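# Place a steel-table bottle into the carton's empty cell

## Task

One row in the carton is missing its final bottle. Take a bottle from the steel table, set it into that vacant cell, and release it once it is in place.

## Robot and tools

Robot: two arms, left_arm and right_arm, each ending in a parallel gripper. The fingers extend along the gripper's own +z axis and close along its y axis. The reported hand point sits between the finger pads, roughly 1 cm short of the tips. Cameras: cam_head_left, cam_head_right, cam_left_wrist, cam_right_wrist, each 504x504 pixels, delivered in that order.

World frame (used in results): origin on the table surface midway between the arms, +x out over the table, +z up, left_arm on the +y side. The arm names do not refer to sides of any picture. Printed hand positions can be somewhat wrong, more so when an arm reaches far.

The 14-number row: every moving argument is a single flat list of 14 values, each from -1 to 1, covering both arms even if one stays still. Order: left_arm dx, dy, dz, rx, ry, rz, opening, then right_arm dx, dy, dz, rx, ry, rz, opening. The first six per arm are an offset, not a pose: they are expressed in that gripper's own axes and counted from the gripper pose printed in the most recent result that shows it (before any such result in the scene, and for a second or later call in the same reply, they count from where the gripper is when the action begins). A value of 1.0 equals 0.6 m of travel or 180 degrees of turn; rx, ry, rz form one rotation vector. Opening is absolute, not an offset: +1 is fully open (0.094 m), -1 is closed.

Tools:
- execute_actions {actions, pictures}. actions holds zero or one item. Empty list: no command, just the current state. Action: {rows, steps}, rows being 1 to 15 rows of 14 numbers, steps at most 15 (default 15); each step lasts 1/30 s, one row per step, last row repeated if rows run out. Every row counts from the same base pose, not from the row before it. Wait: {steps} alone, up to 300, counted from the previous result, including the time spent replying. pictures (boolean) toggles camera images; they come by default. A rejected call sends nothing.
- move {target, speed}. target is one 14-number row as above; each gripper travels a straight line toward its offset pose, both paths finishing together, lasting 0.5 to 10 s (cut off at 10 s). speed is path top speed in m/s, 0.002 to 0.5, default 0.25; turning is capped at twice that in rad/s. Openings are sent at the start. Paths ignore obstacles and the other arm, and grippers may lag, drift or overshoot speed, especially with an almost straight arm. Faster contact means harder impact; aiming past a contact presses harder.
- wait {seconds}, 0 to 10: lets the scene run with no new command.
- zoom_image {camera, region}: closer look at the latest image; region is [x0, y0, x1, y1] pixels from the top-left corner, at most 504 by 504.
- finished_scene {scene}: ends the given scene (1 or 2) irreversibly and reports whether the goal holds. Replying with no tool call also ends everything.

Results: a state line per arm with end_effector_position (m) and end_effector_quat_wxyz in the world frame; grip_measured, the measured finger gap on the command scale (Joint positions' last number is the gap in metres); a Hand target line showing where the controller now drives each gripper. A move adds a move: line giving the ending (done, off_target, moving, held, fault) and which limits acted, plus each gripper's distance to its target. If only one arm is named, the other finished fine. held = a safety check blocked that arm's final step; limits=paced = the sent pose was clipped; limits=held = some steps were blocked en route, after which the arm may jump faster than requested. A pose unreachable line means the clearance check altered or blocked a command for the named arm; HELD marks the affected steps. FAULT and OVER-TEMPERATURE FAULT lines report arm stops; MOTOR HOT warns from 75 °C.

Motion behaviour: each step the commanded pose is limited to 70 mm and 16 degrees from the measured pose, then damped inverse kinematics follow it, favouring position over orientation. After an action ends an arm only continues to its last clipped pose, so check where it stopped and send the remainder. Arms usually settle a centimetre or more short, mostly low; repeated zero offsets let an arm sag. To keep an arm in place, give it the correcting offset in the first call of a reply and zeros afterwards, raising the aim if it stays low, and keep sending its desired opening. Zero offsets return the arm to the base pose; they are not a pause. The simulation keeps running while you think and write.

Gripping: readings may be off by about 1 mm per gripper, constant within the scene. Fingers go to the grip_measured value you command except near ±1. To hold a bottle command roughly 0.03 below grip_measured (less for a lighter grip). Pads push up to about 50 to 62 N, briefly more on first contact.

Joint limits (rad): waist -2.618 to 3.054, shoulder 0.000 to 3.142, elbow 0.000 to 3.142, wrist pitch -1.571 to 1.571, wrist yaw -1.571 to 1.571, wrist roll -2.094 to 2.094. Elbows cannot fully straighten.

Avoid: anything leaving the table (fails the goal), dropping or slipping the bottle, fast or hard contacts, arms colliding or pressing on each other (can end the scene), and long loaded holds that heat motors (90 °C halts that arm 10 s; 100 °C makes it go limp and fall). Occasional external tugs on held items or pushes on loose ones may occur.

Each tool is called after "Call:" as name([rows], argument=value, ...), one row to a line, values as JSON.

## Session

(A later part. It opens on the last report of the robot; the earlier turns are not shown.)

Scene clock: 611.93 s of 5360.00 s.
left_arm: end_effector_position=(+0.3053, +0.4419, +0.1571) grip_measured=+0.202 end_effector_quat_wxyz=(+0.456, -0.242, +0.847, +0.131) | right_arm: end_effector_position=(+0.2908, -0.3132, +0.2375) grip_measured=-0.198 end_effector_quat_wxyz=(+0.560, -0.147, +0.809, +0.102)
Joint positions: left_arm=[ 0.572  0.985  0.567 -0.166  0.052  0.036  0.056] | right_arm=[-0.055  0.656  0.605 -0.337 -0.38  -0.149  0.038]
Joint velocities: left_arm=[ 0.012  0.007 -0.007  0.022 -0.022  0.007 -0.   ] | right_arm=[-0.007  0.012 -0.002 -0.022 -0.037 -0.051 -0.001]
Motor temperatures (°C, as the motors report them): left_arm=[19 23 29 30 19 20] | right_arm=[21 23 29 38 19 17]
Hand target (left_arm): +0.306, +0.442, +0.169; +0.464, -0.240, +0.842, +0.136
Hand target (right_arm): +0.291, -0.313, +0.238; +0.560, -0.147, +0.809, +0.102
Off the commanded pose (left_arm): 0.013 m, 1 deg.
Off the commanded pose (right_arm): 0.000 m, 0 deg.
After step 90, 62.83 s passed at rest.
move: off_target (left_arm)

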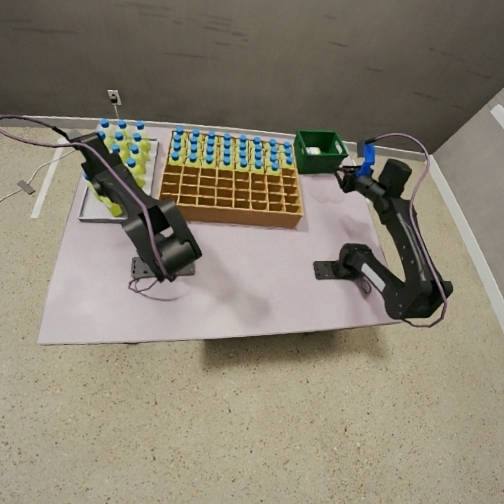

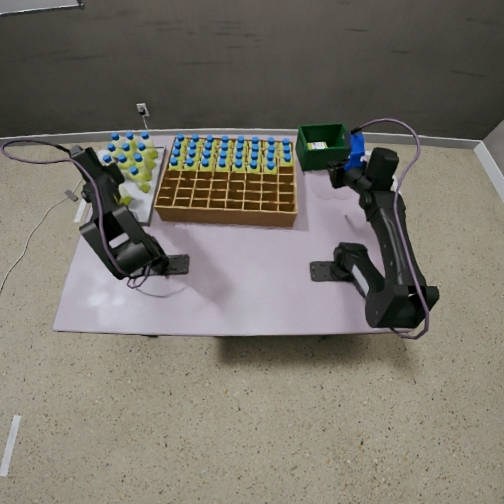

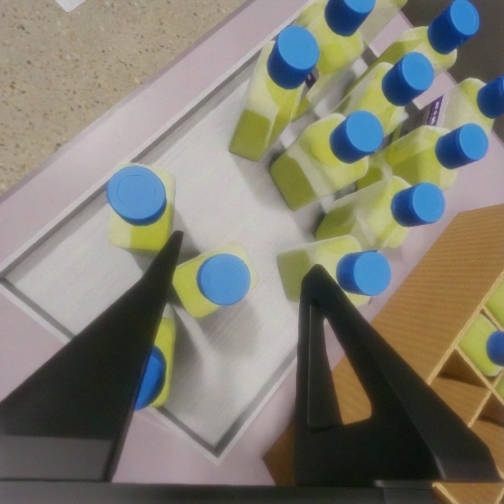

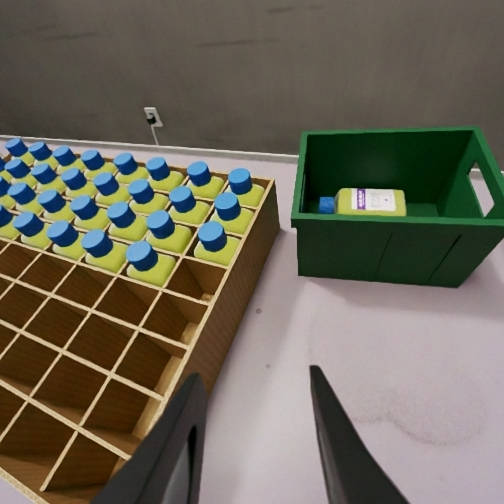

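Call:
move(target=[-0.0438,0.085,0.027,0.1115,-0.0023,0.0725,0.2,0,0,0,0,0,0,-0.2], speed=0.12)

Scene clock: 639.30 s of 5360.00 s.
left_arm: end_effector_position=(+0.3033, +0.4973, +0.1653) grip_measured=+0.202 end_effector_quat_wxyz=(+0.471, -0.064, +0.879, +0.036) | right_arm: end_effector_position=(+0.2908, -0.3132, +0.2375) grip_measured=-0.198 end_effector_quat_wxyz=(+0.560, -0.147, +0.809, +0.102)
Joint positions: left_arm=[ 1.001  1.334  0.853 -0.338  0.712  0.615  0.056] | right_arm=[-0.055  0.656  0.605 -0.337 -0.38  -0.149  0.038]
Joint velocities: left_arm=[ 0.012  0.002 -0.002 -0.081 -0.022  0.007  0.   ] | right_arm=[-0.007  0.002 -0.002 -0.037  0.037  0.022 -0.   ]
Motor temperatures (°C, as the motors report them): left_arm=[19 23 29 29 19 20] | right_arm=[21 23 29 38 19 17]
Hand target (left_arm): +0.304, +0.500, +0.170; +0.474, -0.062, +0.878, +0.030
Hand target (right_arm): +0.291, -0.313, +0.238; +0.560, -0.147, +0.809, +0.102
Off the commanded pose (left_arm): 0.006 m, 1 deg.
Off the commanded pose (right_arm): 0.000 m, 0 deg.
After step 90, 22.07 s passed at rest.
move: done

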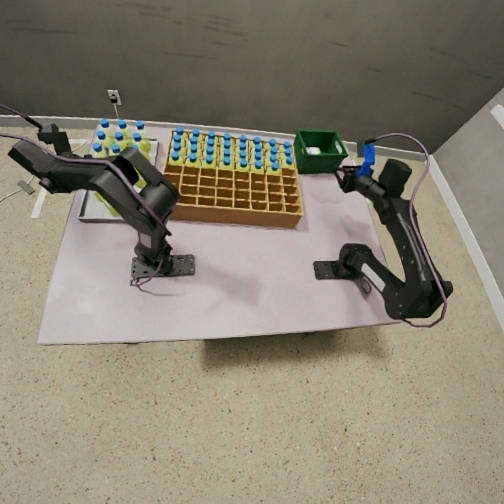

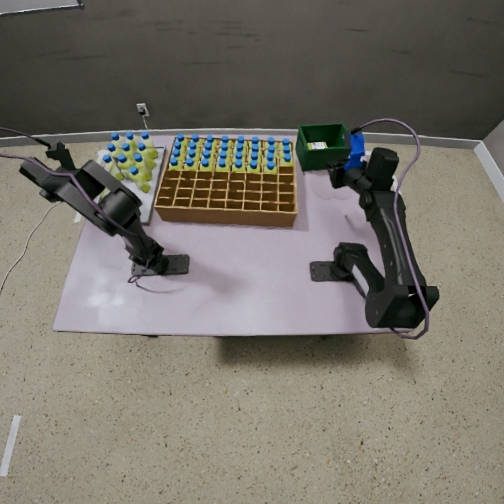

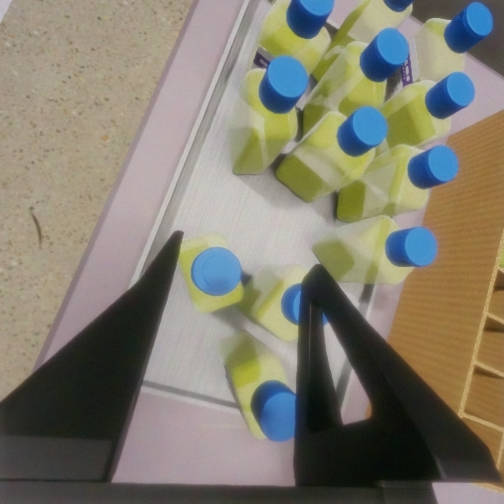

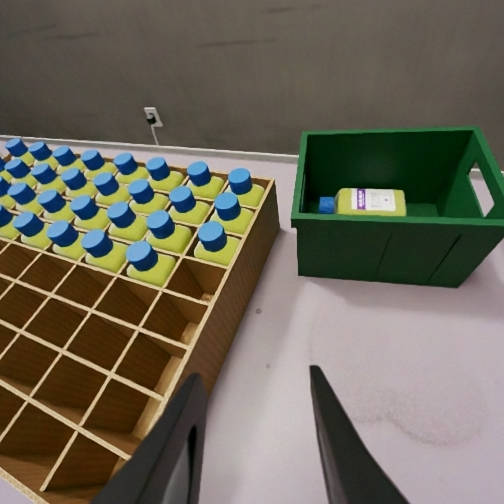

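Call:
move(target=[0.0628,0.0067,0.041,0,0,0,0.2,0,0,0,0,0,0,-0.2], speed=0.05)

Scene clock: 650.53 s of 5360.00 s.
left_arm: end_effector_position=(+0.3055, +0.5009, +0.1274) grip_measured=+0.202 end_effector_quat_wxyz=(+0.473, -0.060, +0.878, +0.040) | right_arm: end_effector_position=(+0.2908, -0.3132, +0.2375) grip_measured=-0.198 end_effector_quat_wxyz=(+0.560, -0.147, +0.809, +0.102)
Joint positions: left_arm=[ 1.001  1.403  0.744 -0.153  0.713  0.619  0.056] | right_arm=[-0.055  0.656  0.605 -0.337 -0.38  -0.149  0.038]
Joint velocities: left_arm=[-0.002 -0.017 -0.007  0.051 -0.037 -0.037 -0.   ] | right_arm=[-0.002 -0.007 -0.017 -0.066  0.007 -0.022 -0.   ]
Motor temperatures (°C, as the motors report them): left_arm=[19 23 29 29 19 20] | right_arm=[21 23 29 38 19 17]
Hand target (left_arm): +0.303, +0.501, +0.121; +0.471, -0.064, +0.879, +0.036
Hand target (right_arm): +0.291, -0.313, +0.238; +0.560, -0.147, +0.809, +0.102
Off the commanded pose (left_arm): 0.008 m, 1 deg.
Off the commanded pose (right_arm): 0.000 m, 0 deg.
After step 90, 6.83 s passed at rest.
move: done

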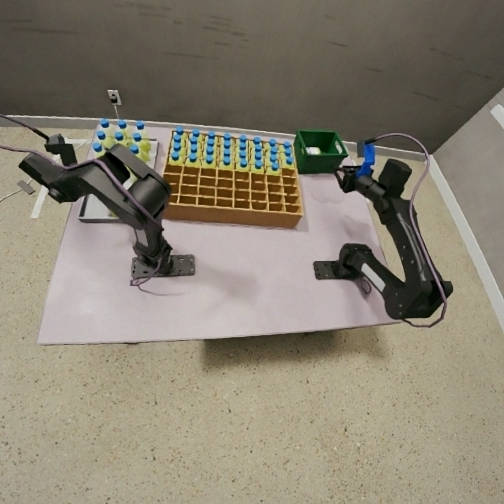

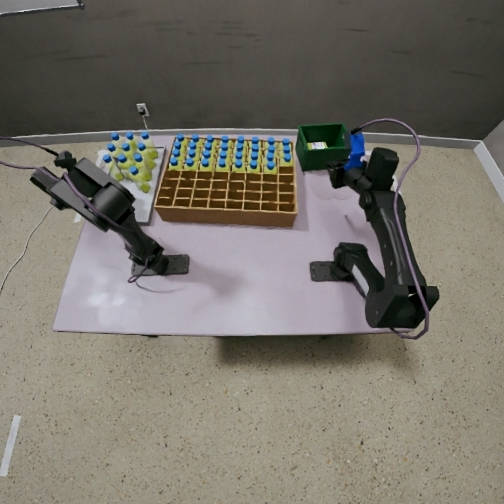

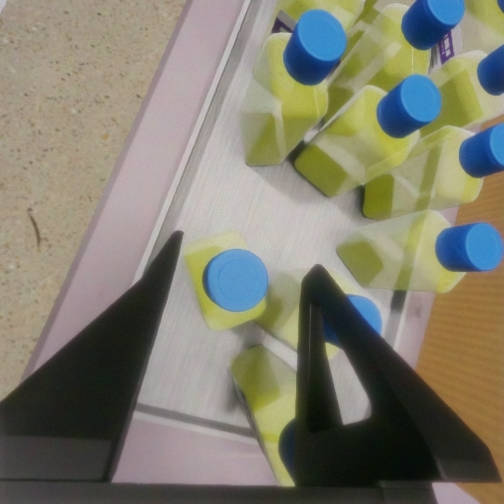

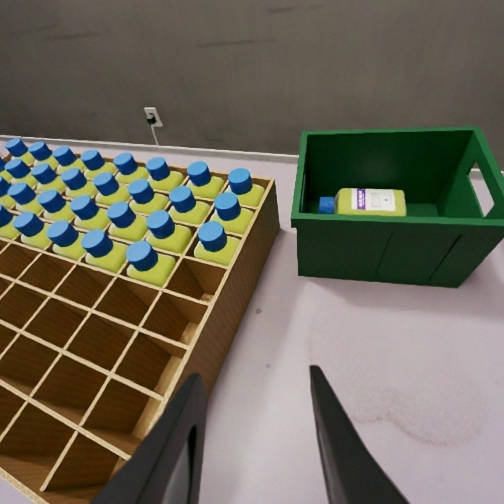

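Call:
move(target=[0.0245,0.0022,0.006,0,0,0,-0.05,0,0,0,0,0,0,-0.2], speed=0.03)

Scene clock: 679.10 s of 5360.00 s.
left_arm: end_effector_position=(+0.3031, +0.5026, +0.1202) grip_measured=-0.048 end_effector_quat_wxyz=(+0.474, -0.058, +0.878, +0.045) | right_arm: end_effector_position=(+0.2908, -0.3132, +0.2375) grip_measured=-0.198 end_effector_quat_wxyz=(+0.560, -0.147, +0.809, +0.102)
Joint positions: left_arm=[ 1.01   1.413  0.719 -0.115  0.713  0.631  0.045] | right_arm=[-0.055  0.656  0.605 -0.337 -0.38  -0.149  0.038]
Joint velocities: left_arm=[ 0.002  0.002 -0.017 -0.022  0.066  0.022  0.   ] | right_arm=[-0.007 -0.022  0.007 -0.022 -0.022 -0.007 -0.   ]
Motor temperatures (°C, as the motors report them): left_arm=[19 24 27 29 19 20] | right_arm=[21 23 29 38 19 17]
Hand target (left_arm): +0.300, +0.502, +0.113; +0.473, -0.060, +0.878, +0.039
Hand target (right_arm): +0.291, -0.313, +0.238; +0.560, -0.147, +0.809, +0.102
Off the commanded pose (left_arm): 0.008 m, 1 deg.
Off the commanded pose (right_arm): 0.000 m, 0 deg.
After step 90, 24.73 s passed at rest.
move: done

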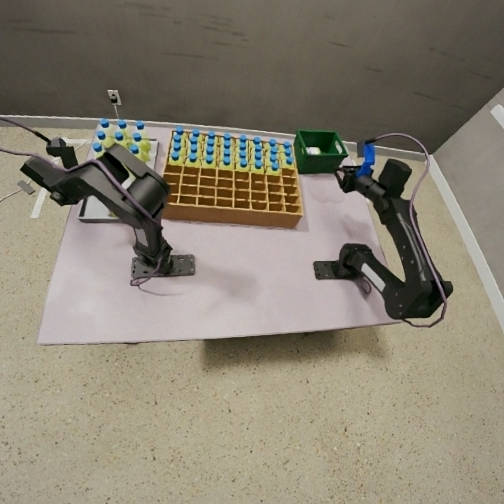

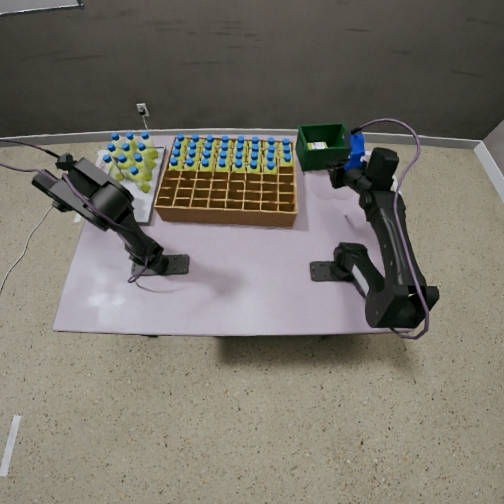

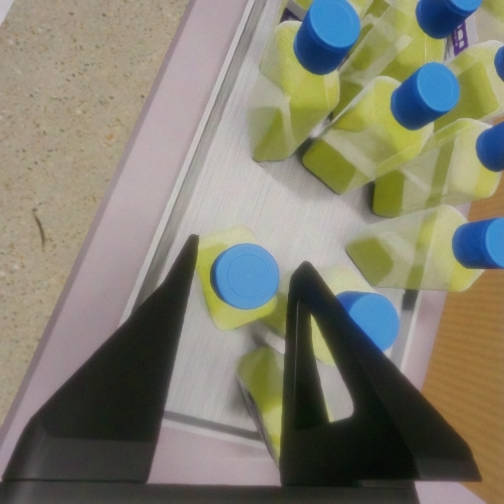

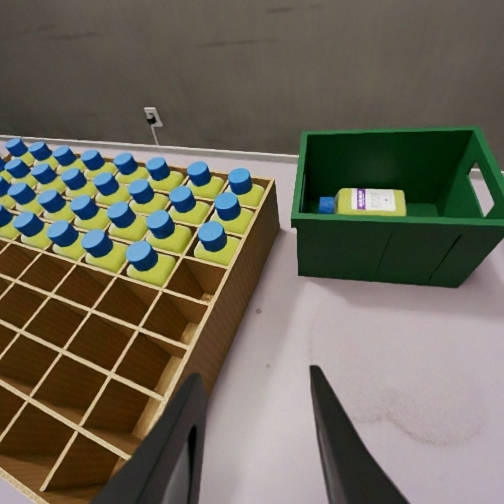

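Call:
move(target=[0.0272,-0.0045,0.0133,0,0,-0.003,-0.05,0,0,0,0,0,0,-0.2], speed=0.03)

Scene clock: 691.50 s of 5360.00 s.
left_arm: end_effector_position=(+0.3041, +0.5044, +0.1172) grip_measured=-0.048 end_effector_quat_wxyz=(+0.483, -0.054, +0.872, +0.058) | right_arm: end_effector_position=(+0.2908, -0.3132, +0.2375) grip_measured=-0.198 end_effector_quat_wxyz=(+0.560, -0.147, +0.809, +0.102)
Joint positions: left_arm=[ 1.01   1.417  0.683 -0.037  0.713  0.622  0.045] | right_arm=[-0.055  0.656  0.605 -0.337 -0.38  -0.149  0.038]
Joint velocities: left_arm=[-0.002  0.085 -0.012  0.007 -0.007  0.081 -0.001] | right_arm=[-0.002  0.012  0.002  0.022  0.007  0.007  0.001]
Motor temperatures (°C, as the motors report them): left_arm=[19 24 27 29 19 20] | right_arm=[21 23 29 38 19 17]
Hand target (left_arm): +0.301, +0.500, +0.103; +0.474, -0.062, +0.877, +0.043
Hand target (right_arm): +0.291, -0.313, +0.238; +0.560, -0.147, +0.809, +0.102
Off the commanded pose (left_arm): 0.016 m, 2 deg.
Off the commanded pose (right_arm): 0.000 m, 0 deg.
After step 90, 8.53 s passed at rest.
move: off_target (left_arm)

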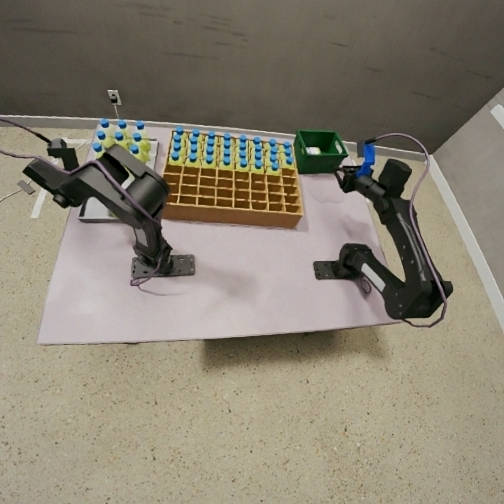

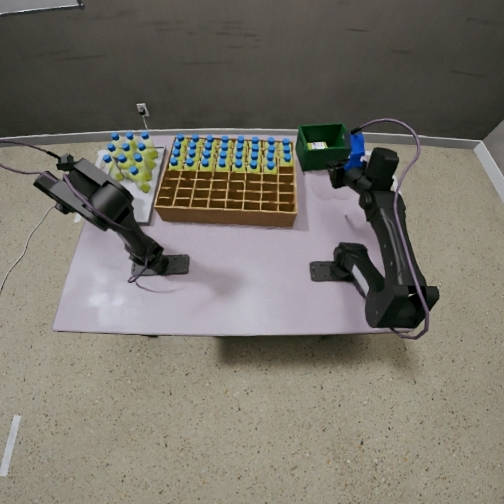

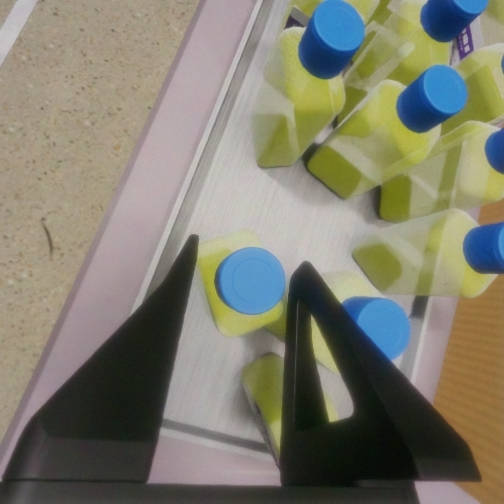

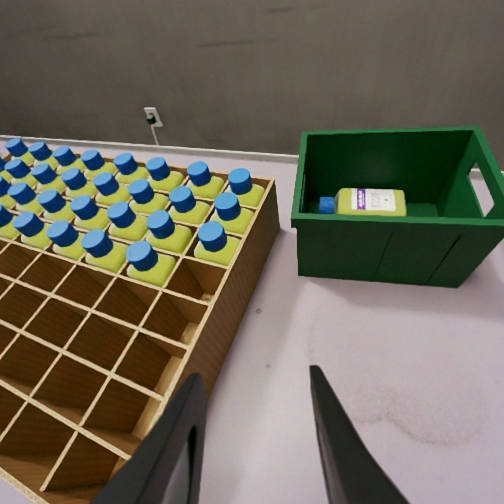

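Call:
execute_actions([
  {"rows":[[0,0,0,0,0,0,-0.12,0,0,0,0,0,0,-0.2],[0,0,0,0,0,0,-0.18,0,0,0,0,0,0,-0.2],[0,0,0,0,0,0,-0.22,0,0,0,0,0,0,-0.2],[0,0,0,0,0,0,-0.26,0,0,0,0,0,0,-0.2],[0,0,0,0,0,0,-0.29,0,0,0,0,0,0,-0.2],[0,0,0,0,0,0,-0.32,0,0,0,0,0,0,-0.2],[0,0,0,0,0,0,-0.34,0,0,0,0,0,0,-0.2],[0,0,0,0,0,0,-0.36,0,0,0,0,0,0,-0.2],[0,0,0,0,0,0,-0.38,0,0,0,0,0,0,-0.2],[0,0,0,0,0,0,-0.40,0,0,0,0,0,0,-0.2]],"steps":15},
])

Scene clock: 715.27 s of 5360.00 s.
left_arm: end_effector_position=(+0.3036, +0.5038, +0.1133) grip_measured=-0.398 end_effector_quat_wxyz=(+0.480, -0.056, +0.873, +0.055) | right_arm: end_effector_position=(+0.2908, -0.3132, +0.2375) grip_measured=-0.198 end_effector_quat_wxyz=(+0.560, -0.147, +0.809, +0.102)
Joint positions: left_arm=[ 1.01   1.424  0.679 -0.034  0.712  0.622  0.028] | right_arm=[-0.055  0.656  0.605 -0.337 -0.38  -0.149  0.038]
Joint velocities: left_arm=[ 0.002  0.017 -0.002 -0.022  0.037  0.007 -0.001] | right_arm=[ 0.012 -0.002 -0.012 -0.022  0.037  0.007  0.   ]
Motor temperatures (°C, as the motors report them): left_arm=[19 24 27 29 19 20] | right_arm=[21 23 29 38 19 17]
Hand target (left_arm): +0.304, +0.504, +0.117; +0.483, -0.054, +0.872, +0.058
Hand target (right_arm): +0.291, -0.313, +0.238; +0.560, -0.147, +0.809, +0.102
Off the commanded pose (left_arm): 0.004 m, 1 deg.
Off the commanded pose (right_arm): 0.000 m, 0 deg.
Steps of this call (steps 1 to 90: nothing new was sent; then 20.27 s passed at rest; steps 91 to 105: all 15 steps of this action). Readings (end_effector_position):
91: left_arm (+0.3037, +0.5037, +0.1134) | right_arm (+0.2908, -0.3132, +0.2375)
92: left_arm (+0.3036, +0.5038, +0.1134) | right_arm (+0.2908, -0.3132, +0.2375)
94: left_arm (+0.3036, +0.5038, +0.1133) | right_arm (+0.2908, -0.3132, +0.2375)
98: left_arm (+0.3036, +0.5038, +0.1133) | right_arm (+0.2908, -0.3132, +0.2375)
105: the state above

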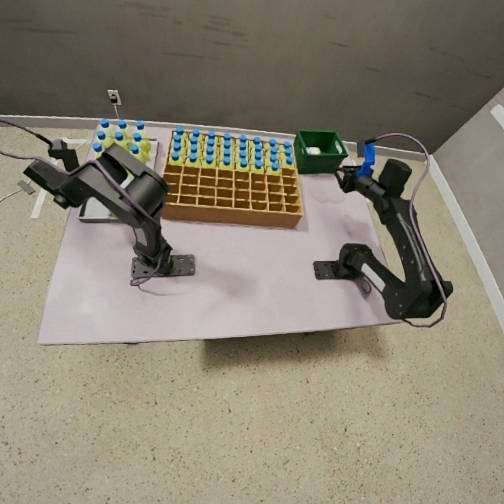

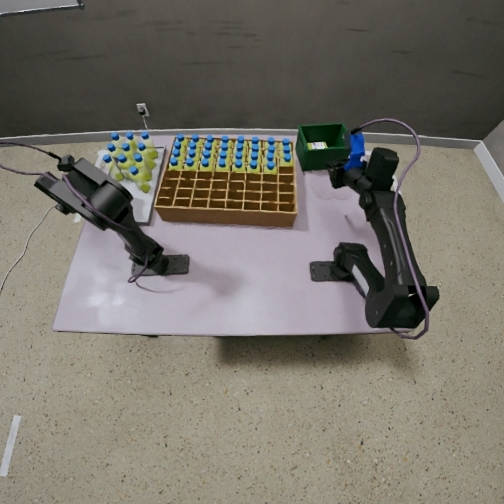

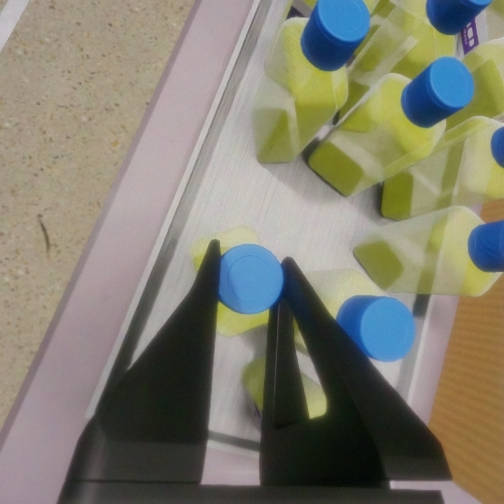

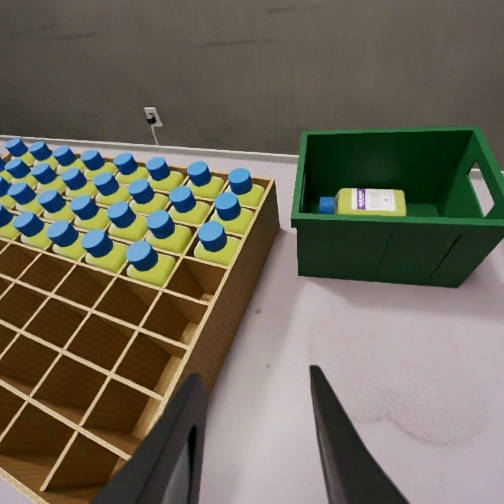

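Call:
execute_actions(actions=[])

Scene clock: 747.63 s of 5360.00 s.
left_arm: end_effector_position=(+0.3036, +0.5038, +0.1133) grip_measured=-0.398 end_effector_quat_wxyz=(+0.480, -0.056, +0.873, +0.055) | right_arm: end_effector_position=(+0.2908, -0.3132, +0.2375) grip_measured=-0.198 end_effector_quat_wxyz=(+0.560, -0.147, +0.809, +0.102)
Joint positions: left_arm=[ 1.01   1.424  0.679 -0.034  0.712  0.622  0.028] | right_arm=[-0.055  0.656  0.605 -0.337 -0.38  -0.149  0.038]
Joint velocities: left_arm=[-0.012 -0.002 -0.002 -0.007 -0.051  0.022  0.   ] | right_arm=[-0.017  0.022  0.002  0.007 -0.066  0.007 -0.   ]
Motor temperatures (°C, as the motors report them): left_arm=[19 24 27 28 19 20] | right_arm=[21 22 29 38 19 17]
Hand target (left_arm): +0.304, +0.504, +0.117; +0.483, -0.054, +0.872, +0.058
Hand target (right_arm): +0.291, -0.313, +0.238; +0.560, -0.147, +0.809, +0.102
Off the commanded pose (left_arm): 0.004 m, 1 deg.
Off the commanded pose (right_arm): 0.000 m, 0 deg.
Steps of this call (steps 1 to 90: nothing new was sent; then 29.37 s passed at rest). Readings (end_effector_position):
1: left_arm (+0.3036, +0.5038, +0.1133) | right_arm (+0.2908, -0.3132, +0.2375)
2: left_arm (+0.3036, +0.5038, +0.1133) | right_arm (+0.2908, -0.3132, +0.2375)
4: left_arm (+0.3036, +0.5038, +0.1133) | right_arm (+0.2908, -0.3132, +0.2375)
8: left_arm (+0.3036, +0.5038, +0.1133) | right_arm (+0.2908, -0.3132, +0.2375)
90: the state above

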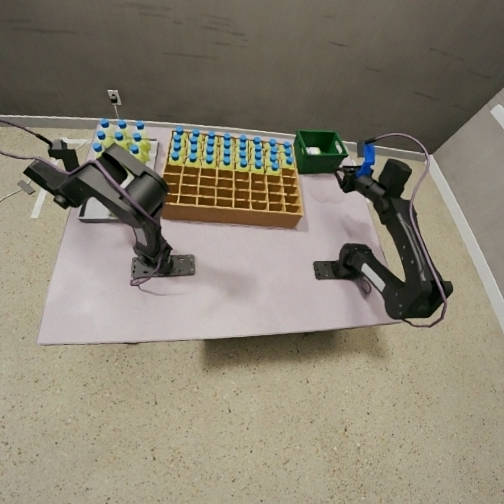

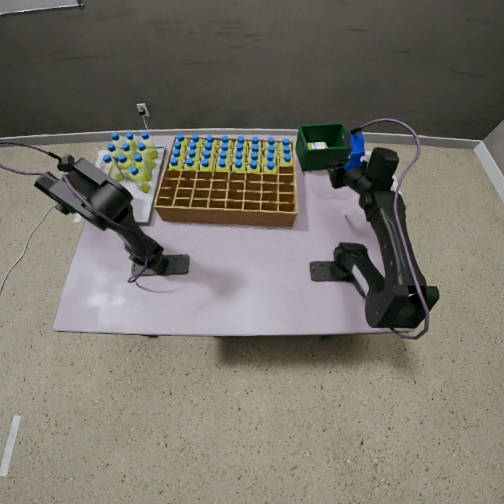

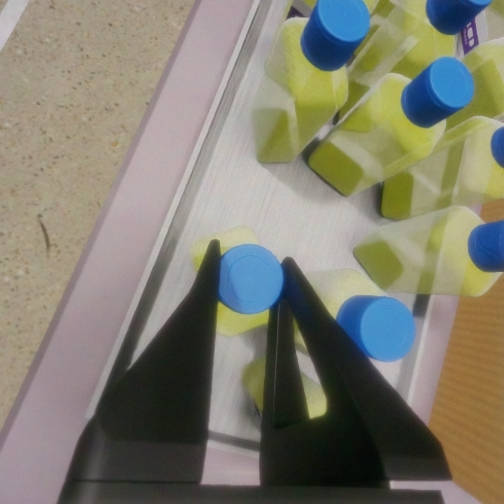

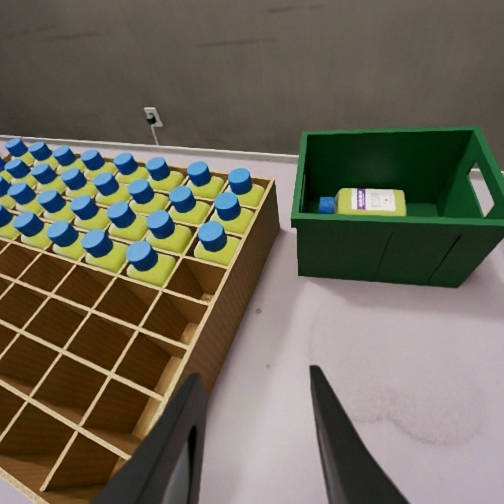

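Call:
execute_actions([
  {"rows": [[0,0,0,0,0,0,-0.46,0,0,0,0,0,0,-0.2]], "steps": 15},
])

Scene clock: 750.07 s of 5360.00 s.
left_arm: end_effector_position=(+0.3035, +0.5039, +0.1133) grip_measured=-0.448 end_effector_quat_wxyz=(+0.480, -0.056, +0.874, +0.055) | right_arm: end_effector_position=(+0.2908, -0.3132, +0.2375) grip_measured=-0.198 end_effector_quat_wxyz=(+0.560, -0.147, +0.809, +0.102)
Joint positions: left_arm=[ 1.01   1.424  0.679 -0.034  0.711  0.622  0.026] | right_arm=[-0.055  0.656  0.605 -0.337 -0.38  -0.149  0.038]
Joint velocities: left_arm=[-0.002  0.002 -0.012 -0.022 -0.022  0.066  0.001] | right_arm=[-0.017  0.017  0.007  0.051 -0.022 -0.022  0.   ]
Motor temperatures (°C, as the motors report them): left_arm=[19 24 27 28 19 20] | right_arm=[21 22 29 38 19 17]
Hand target (left_arm): +0.304, +0.504, +0.113; +0.481, -0.056, +0.873, +0.054
Hand target (right_arm): +0.291, -0.313, +0.238; +0.560, -0.147, +0.809, +0.102
Off the commanded pose (left_arm): 0.000 m, 0 deg.
Off the commanded pose (right_arm): 0.000 m, 0 deg.
Steps of this call (steps 1 to 58: nothing new was sent; steps 59 to 73: all 15 steps of this action). Readings (end_effector_position):
59: left_arm (+0.3036, +0.5038, +0.1133) | right_arm (+0.2908, -0.3132, +0.2375)
60: left_arm (+0.3036, +0.5039, +0.1133) | right_arm (+0.2908, -0.3132, +0.2375)
62: left_arm (+0.3035, +0.5039, +0.1133) | right_arm (+0.2908, -0.3132, +0.2375)
66: left_arm (+0.3035, +0.5039, +0.1133) | right_arm (+0.2908, -0.3132, +0.2375)
73: the state above

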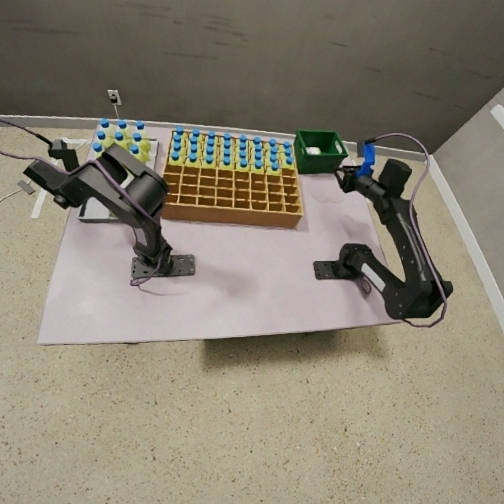

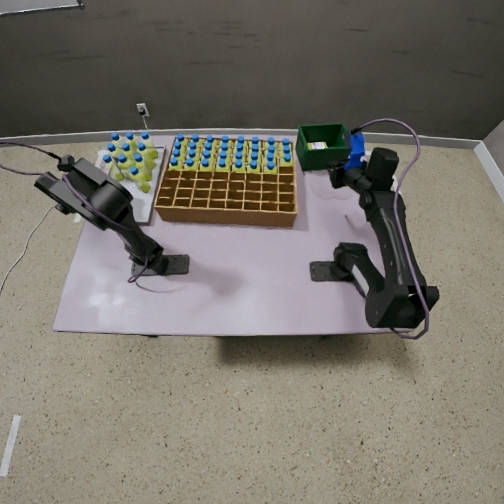

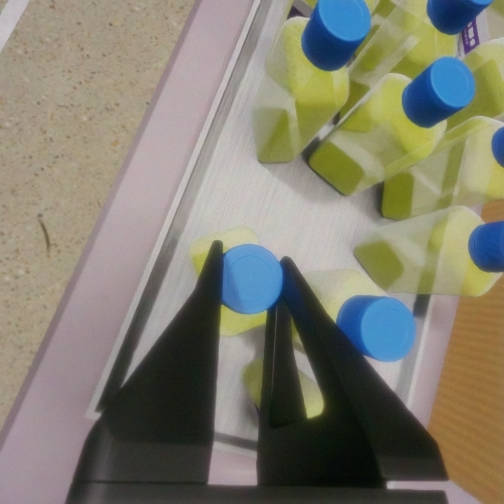

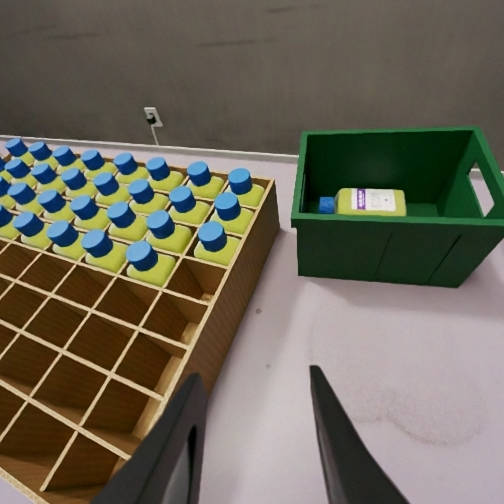

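Call:
execute_actions([
  {"rows": [[0,0,0,0,0,0,-0.52,0,0,0,0,0,0,-0.2]], "steps": 15},
])

Scene clock: 753.37 s of 5360.00 s.
left_arm: end_effector_position=(+0.3035, +0.5039, +0.1133) grip_measured=-0.475 end_effector_quat_wxyz=(+0.480, -0.056, +0.874, +0.055) | right_arm: end_effector_position=(+0.2908, -0.3132, +0.2375) grip_measured=-0.198 end_effector_quat_wxyz=(+0.560, -0.147, +0.809, +0.102)
Joint positions: left_arm=[ 1.01   1.424  0.679 -0.034  0.711  0.622  0.025] | right_arm=[-0.055  0.656  0.605 -0.337 -0.38  -0.149  0.038]
Joint velocities: left_arm=[ 0.007 -0.002  0.002  0.022  0.022 -0.037  0.   ] | right_arm=[-0.012  0.007 -0.022 -0.066  0.037 -0.022 -0.001]
Motor temperatures (°C, as the motors report them): left_arm=[19 24 27 28 19 20] | right_arm=[21 22 29 38 19 17]
Hand target (left_arm): +0.304, +0.504, +0.113; +0.480, -0.056, +0.874, +0.055
Hand target (right_arm): +0.291, -0.313, +0.238; +0.560, -0.147, +0.809, +0.102
Off the commanded pose (left_arm): 0.000 m, 0 deg.
Off the commanded pose (right_arm): 0.000 m, 0 deg.
Steps of this call (steps 1 to 84: nothing new was sent; steps 85 to 99: all 15 steps of this action). Readings (end_effector_position):
85: left_arm (+0.3035, +0.5039, +0.1133) | right_arm (+0.2908, -0.3132, +0.2375)
86: left_arm (+0.3035, +0.5039, +0.1133) | right_arm (+0.2908, -0.3132, +0.2375)
88: left_arm (+0.3035, +0.5039, +0.1133) | right_arm (+0.2908, -0.3132, +0.2375)
92: left_arm (+0.3035, +0.5039, +0.1133) | right_arm (+0.2908, -0.3132, +0.2375)
99: the state above

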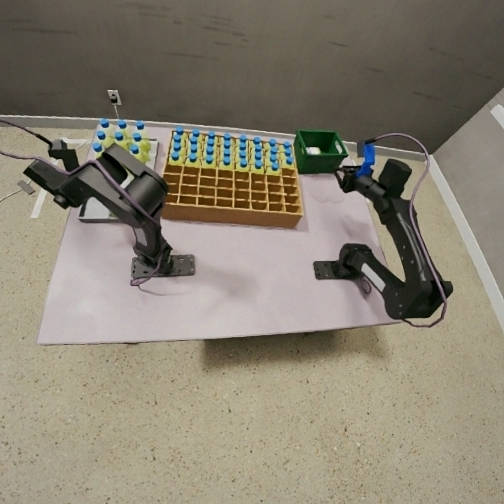

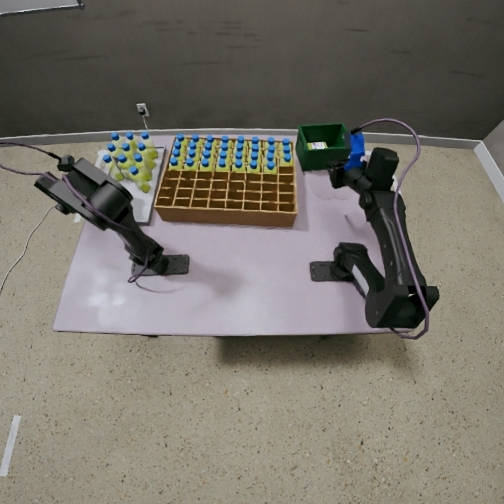

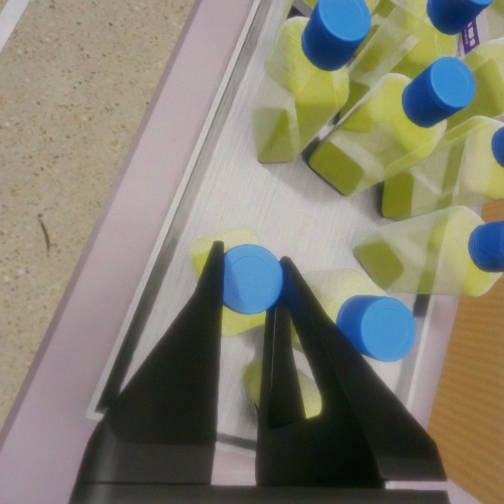

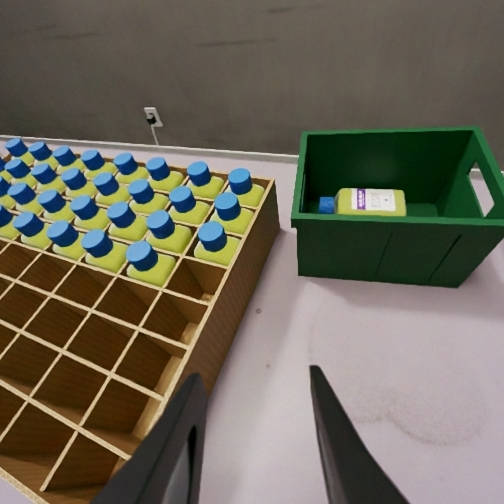

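Call:
execute_actions([
  {"rows": [[0,0,0,0,0,0,-0.51,0,0,0,0,0,0,-0.2]], "steps": 5},
])

Call:
zoom_image(camera="cam_left_wrist", region=[150, 180, 350, 380])

Scene clock: 757.43 s of 5360.00 s.
left_arm: end_effector_position=(+0.3035, +0.5039, +0.1133) grip_measured=-0.475 end_effector_quat_wxyz=(+0.480, -0.056, +0.874, +0.055) | right_arm: end_effector_position=(+0.2908, -0.3132, +0.2375) grip_measured=-0.198 end_effector_quat_wxyz=(+0.560, -0.147, +0.809, +0.102)
Joint positions: left_arm=[ 1.01   1.424  0.679 -0.034  0.711  0.622  0.025] | right_arm=[-0.055  0.656  0.605 -0.337 -0.38  -0.149  0.038]
Joint velocities: left_arm=[ 0.017 -0.007 -0.017 -0.007 -0.037 -0.066  0.   ] | right_arm=[-0.002  0.007 -0.007  0.037  0.007 -0.037 -0.001]
Motor temperatures (°C, as the motors report them): left_arm=[19 24 27 28 19 20] | right_arm=[21 22 29 38 19 17]
Hand target (left_arm): +0.304, +0.504, +0.113; +0.480, -0.056, +0.874, +0.055
Hand target (right_arm): +0.291, -0.313, +0.238; +0.560, -0.147, +0.809, +0.102
Off the commanded pose (left_arm): 0.000 m, 0 deg.
Off the commanded pose (right_arm): 0.000 m, 0 deg.
Steps of this call (steps 1 to 90: nothing new was sent; then 0.90 s passed at rest; steps 91 to 95: all 5 steps of this action). Readings (end_effector_position):
91: left_arm (+0.3035, +0.5039, +0.1133) | right_arm (+0.2908, -0.3132, +0.2375)
92: left_arm (+0.3035, +0.5039, +0.1133) | right_arm (+0.2908, -0.3132, +0.2375)
94: left_arm (+0.3035, +0.5039, +0.1133) | right_arm (+0.2908, -0.3132, +0.2375)
95: the state above

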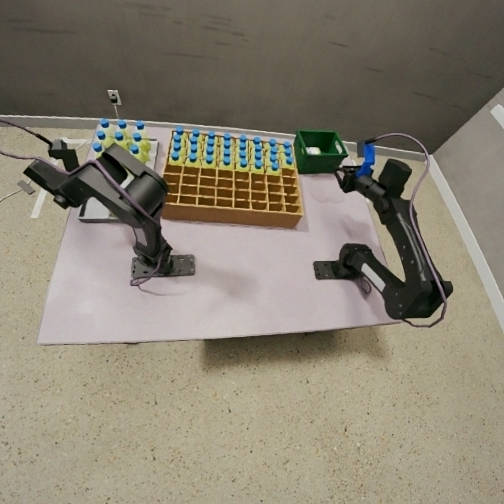

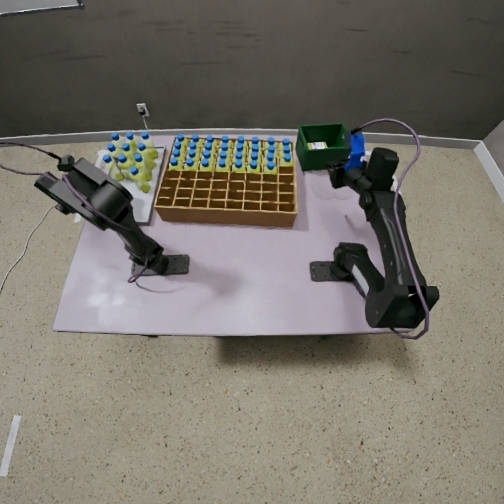

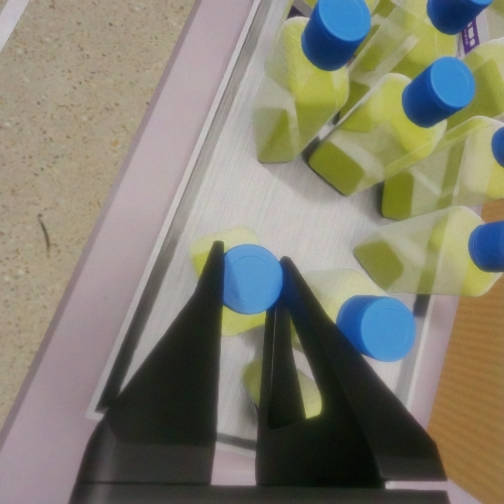

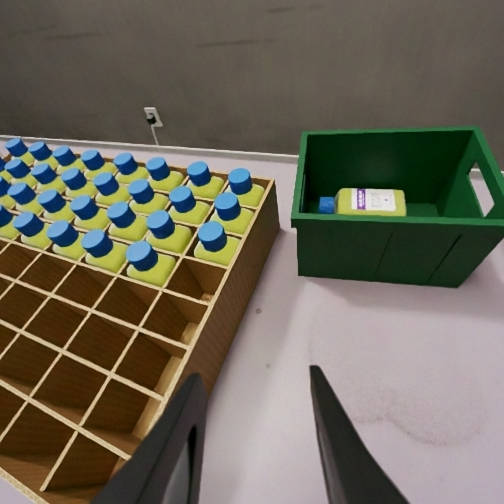

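Region (150, 180, 350, 380) of cam_left_wrist's 504x504 image, scaled by 2.520, with more detail than that image has.

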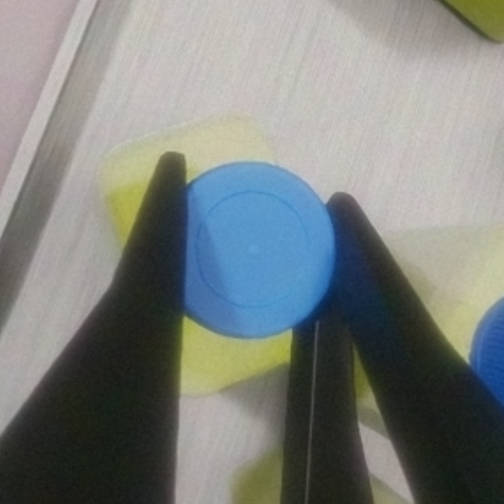

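Call:
move(target=[-0.0563,0.0028,-0.0354,0,0,0,-0.51,0,0,0,0,0,0,-0.2], speed=0.04)

Scene clock: 764.33 s of 5360.00 s.
left_arm: end_effector_position=(+0.2999, +0.5012, +0.1325) grip_measured=-0.475 end_effector_quat_wxyz=(+0.465, -0.068, +0.881, +0.042) | right_arm: end_effector_position=(+0.2908, -0.3132, +0.2375) grip_measured=-0.198 end_effector_quat_wxyz=(+0.560, -0.147, +0.809, +0.102)
Joint positions: left_arm=[ 1.01   1.378  0.759 -0.207  0.698  0.622  0.025] | right_arm=[-0.055  0.656  0.605 -0.337 -0.38  -0.149  0.038]
Joint velocities: left_arm=[-0.007 -0.002  0.002 -0.11   0.022 -0.022  0.   ] | right_arm=[-0.012 -0.002  0.017  0.037 -0.037 -0.022 -0.001]
Motor temperatures (°C, as the motors report them): left_arm=[19 24 27 28 19 20] | right_arm=[21 22 29 38 19 17]
Hand target (left_arm): +0.303, +0.504, +0.153; +0.480, -0.056, +0.874, +0.055
Hand target (right_arm): +0.291, -0.313, +0.238; +0.560, -0.147, +0.809, +0.102
Off the commanded pose (left_arm): 0.021 m, 3 deg.
Off the commanded pose (right_arm): 0.000 m, 0 deg.
After step 90, 2.63 s passed at rest.
move: off_target (left_arm)

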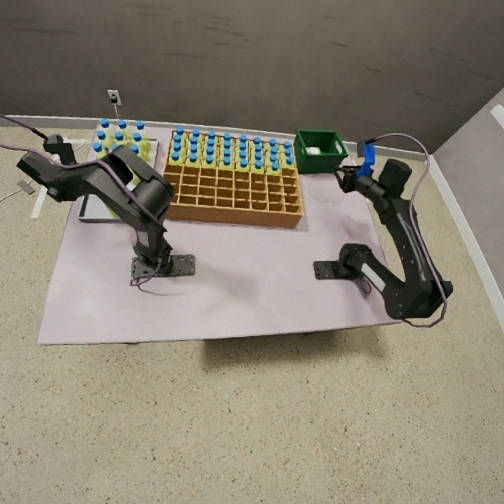

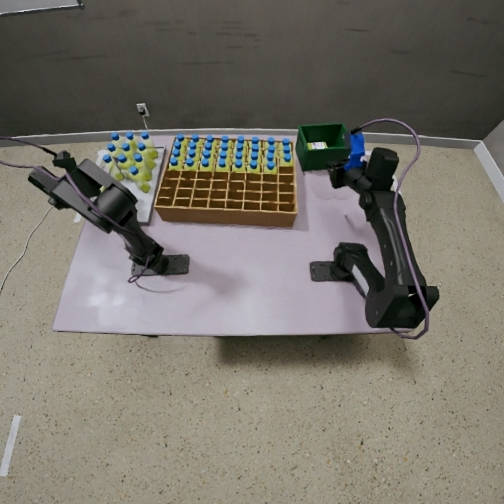

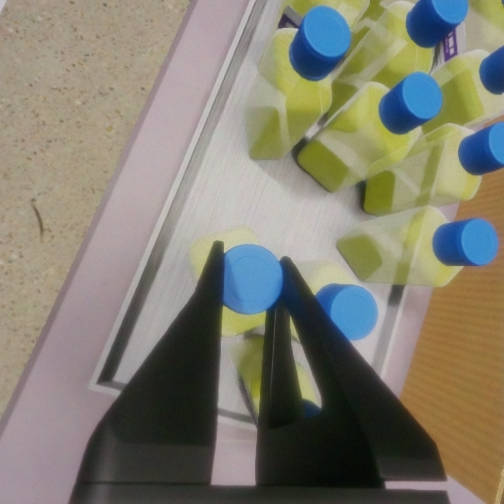

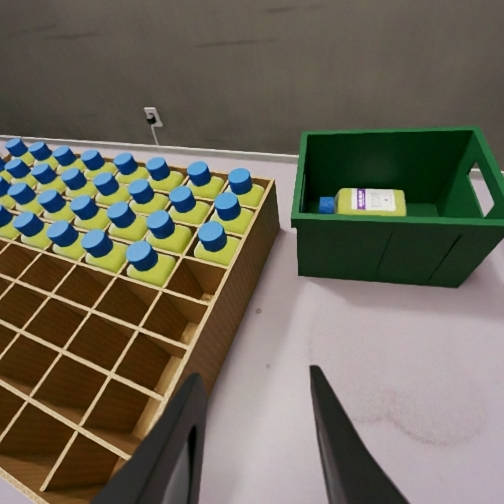

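Call:
move(target=[-0.175,0.005,-0.1125,-0.0033,-0.0114,0.0099,-0.51,0,0,0,0,0,0,-0.2], speed=0.07)

Scene clock: 781.93 s of 5360.00 s.
left_arm: end_effector_position=(+0.3007, +0.5062, +0.2350) grip_measured=-0.475 end_effector_quat_wxyz=(+0.461, -0.072, +0.884, +0.045) | right_arm: end_effector_position=(+0.2908, -0.3132, +0.2375) grip_measured=-0.198 end_effector_quat_wxyz=(+0.560, -0.147, +0.809, +0.102)
Joint positions: left_arm=[ 1.01   1.327  1.143 -0.646  0.685  0.622  0.025] | right_arm=[-0.055  0.656  0.605 -0.337 -0.38  -0.149  0.038]
Joint velocities: left_arm=[ 0.002 -0.007  0.002 -0.022  0.007 -0.022  0.001] | right_arm=[-0.012 -0.002  0.002  0.037 -0.007  0.037  0.   ]
Motor temperatures (°C, as the motors report them): left_arm=[19 25 29 28 19 20] | right_arm=[21 22 29 38 19 17]
Hand target (left_arm): +0.302, +0.503, +0.257; +0.480, -0.056, +0.874, +0.055
Hand target (right_arm): +0.291, -0.313, +0.238; +0.560, -0.147, +0.809, +0.102
Off the commanded pose (left_arm): 0.023 m, 3 deg.
Off the commanded pose (right_arm): 0.000 m, 0 deg.
After step 90, 12.27 s passed at rest.
move: off_target (left_arm)

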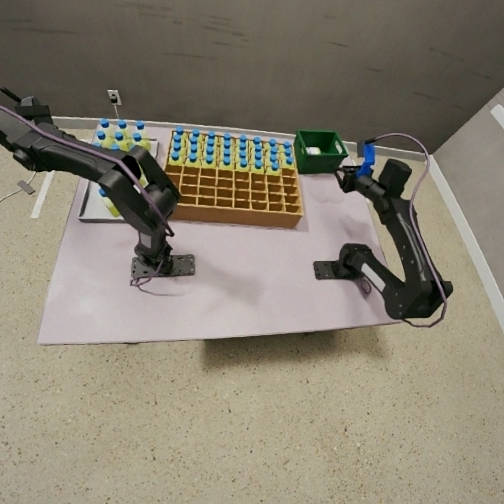

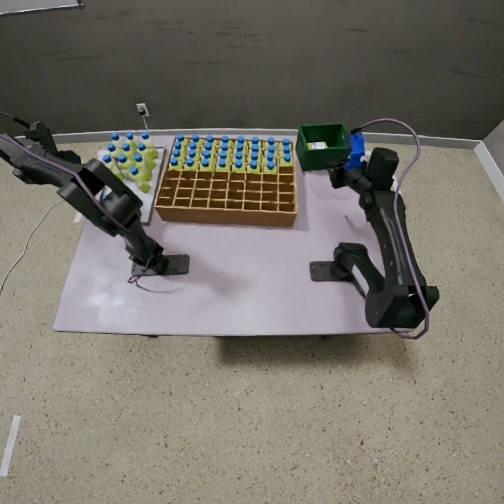

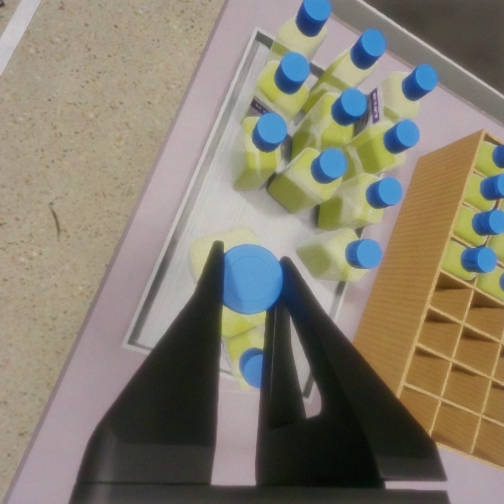

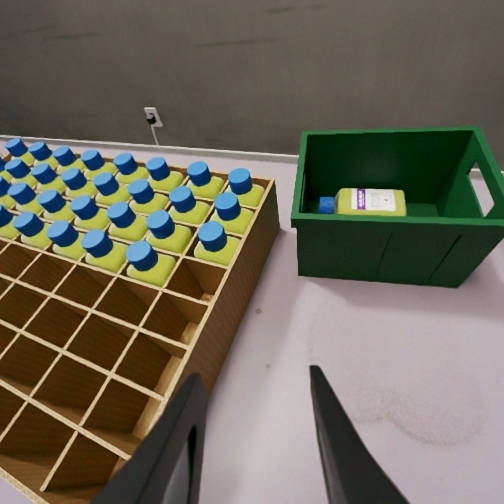

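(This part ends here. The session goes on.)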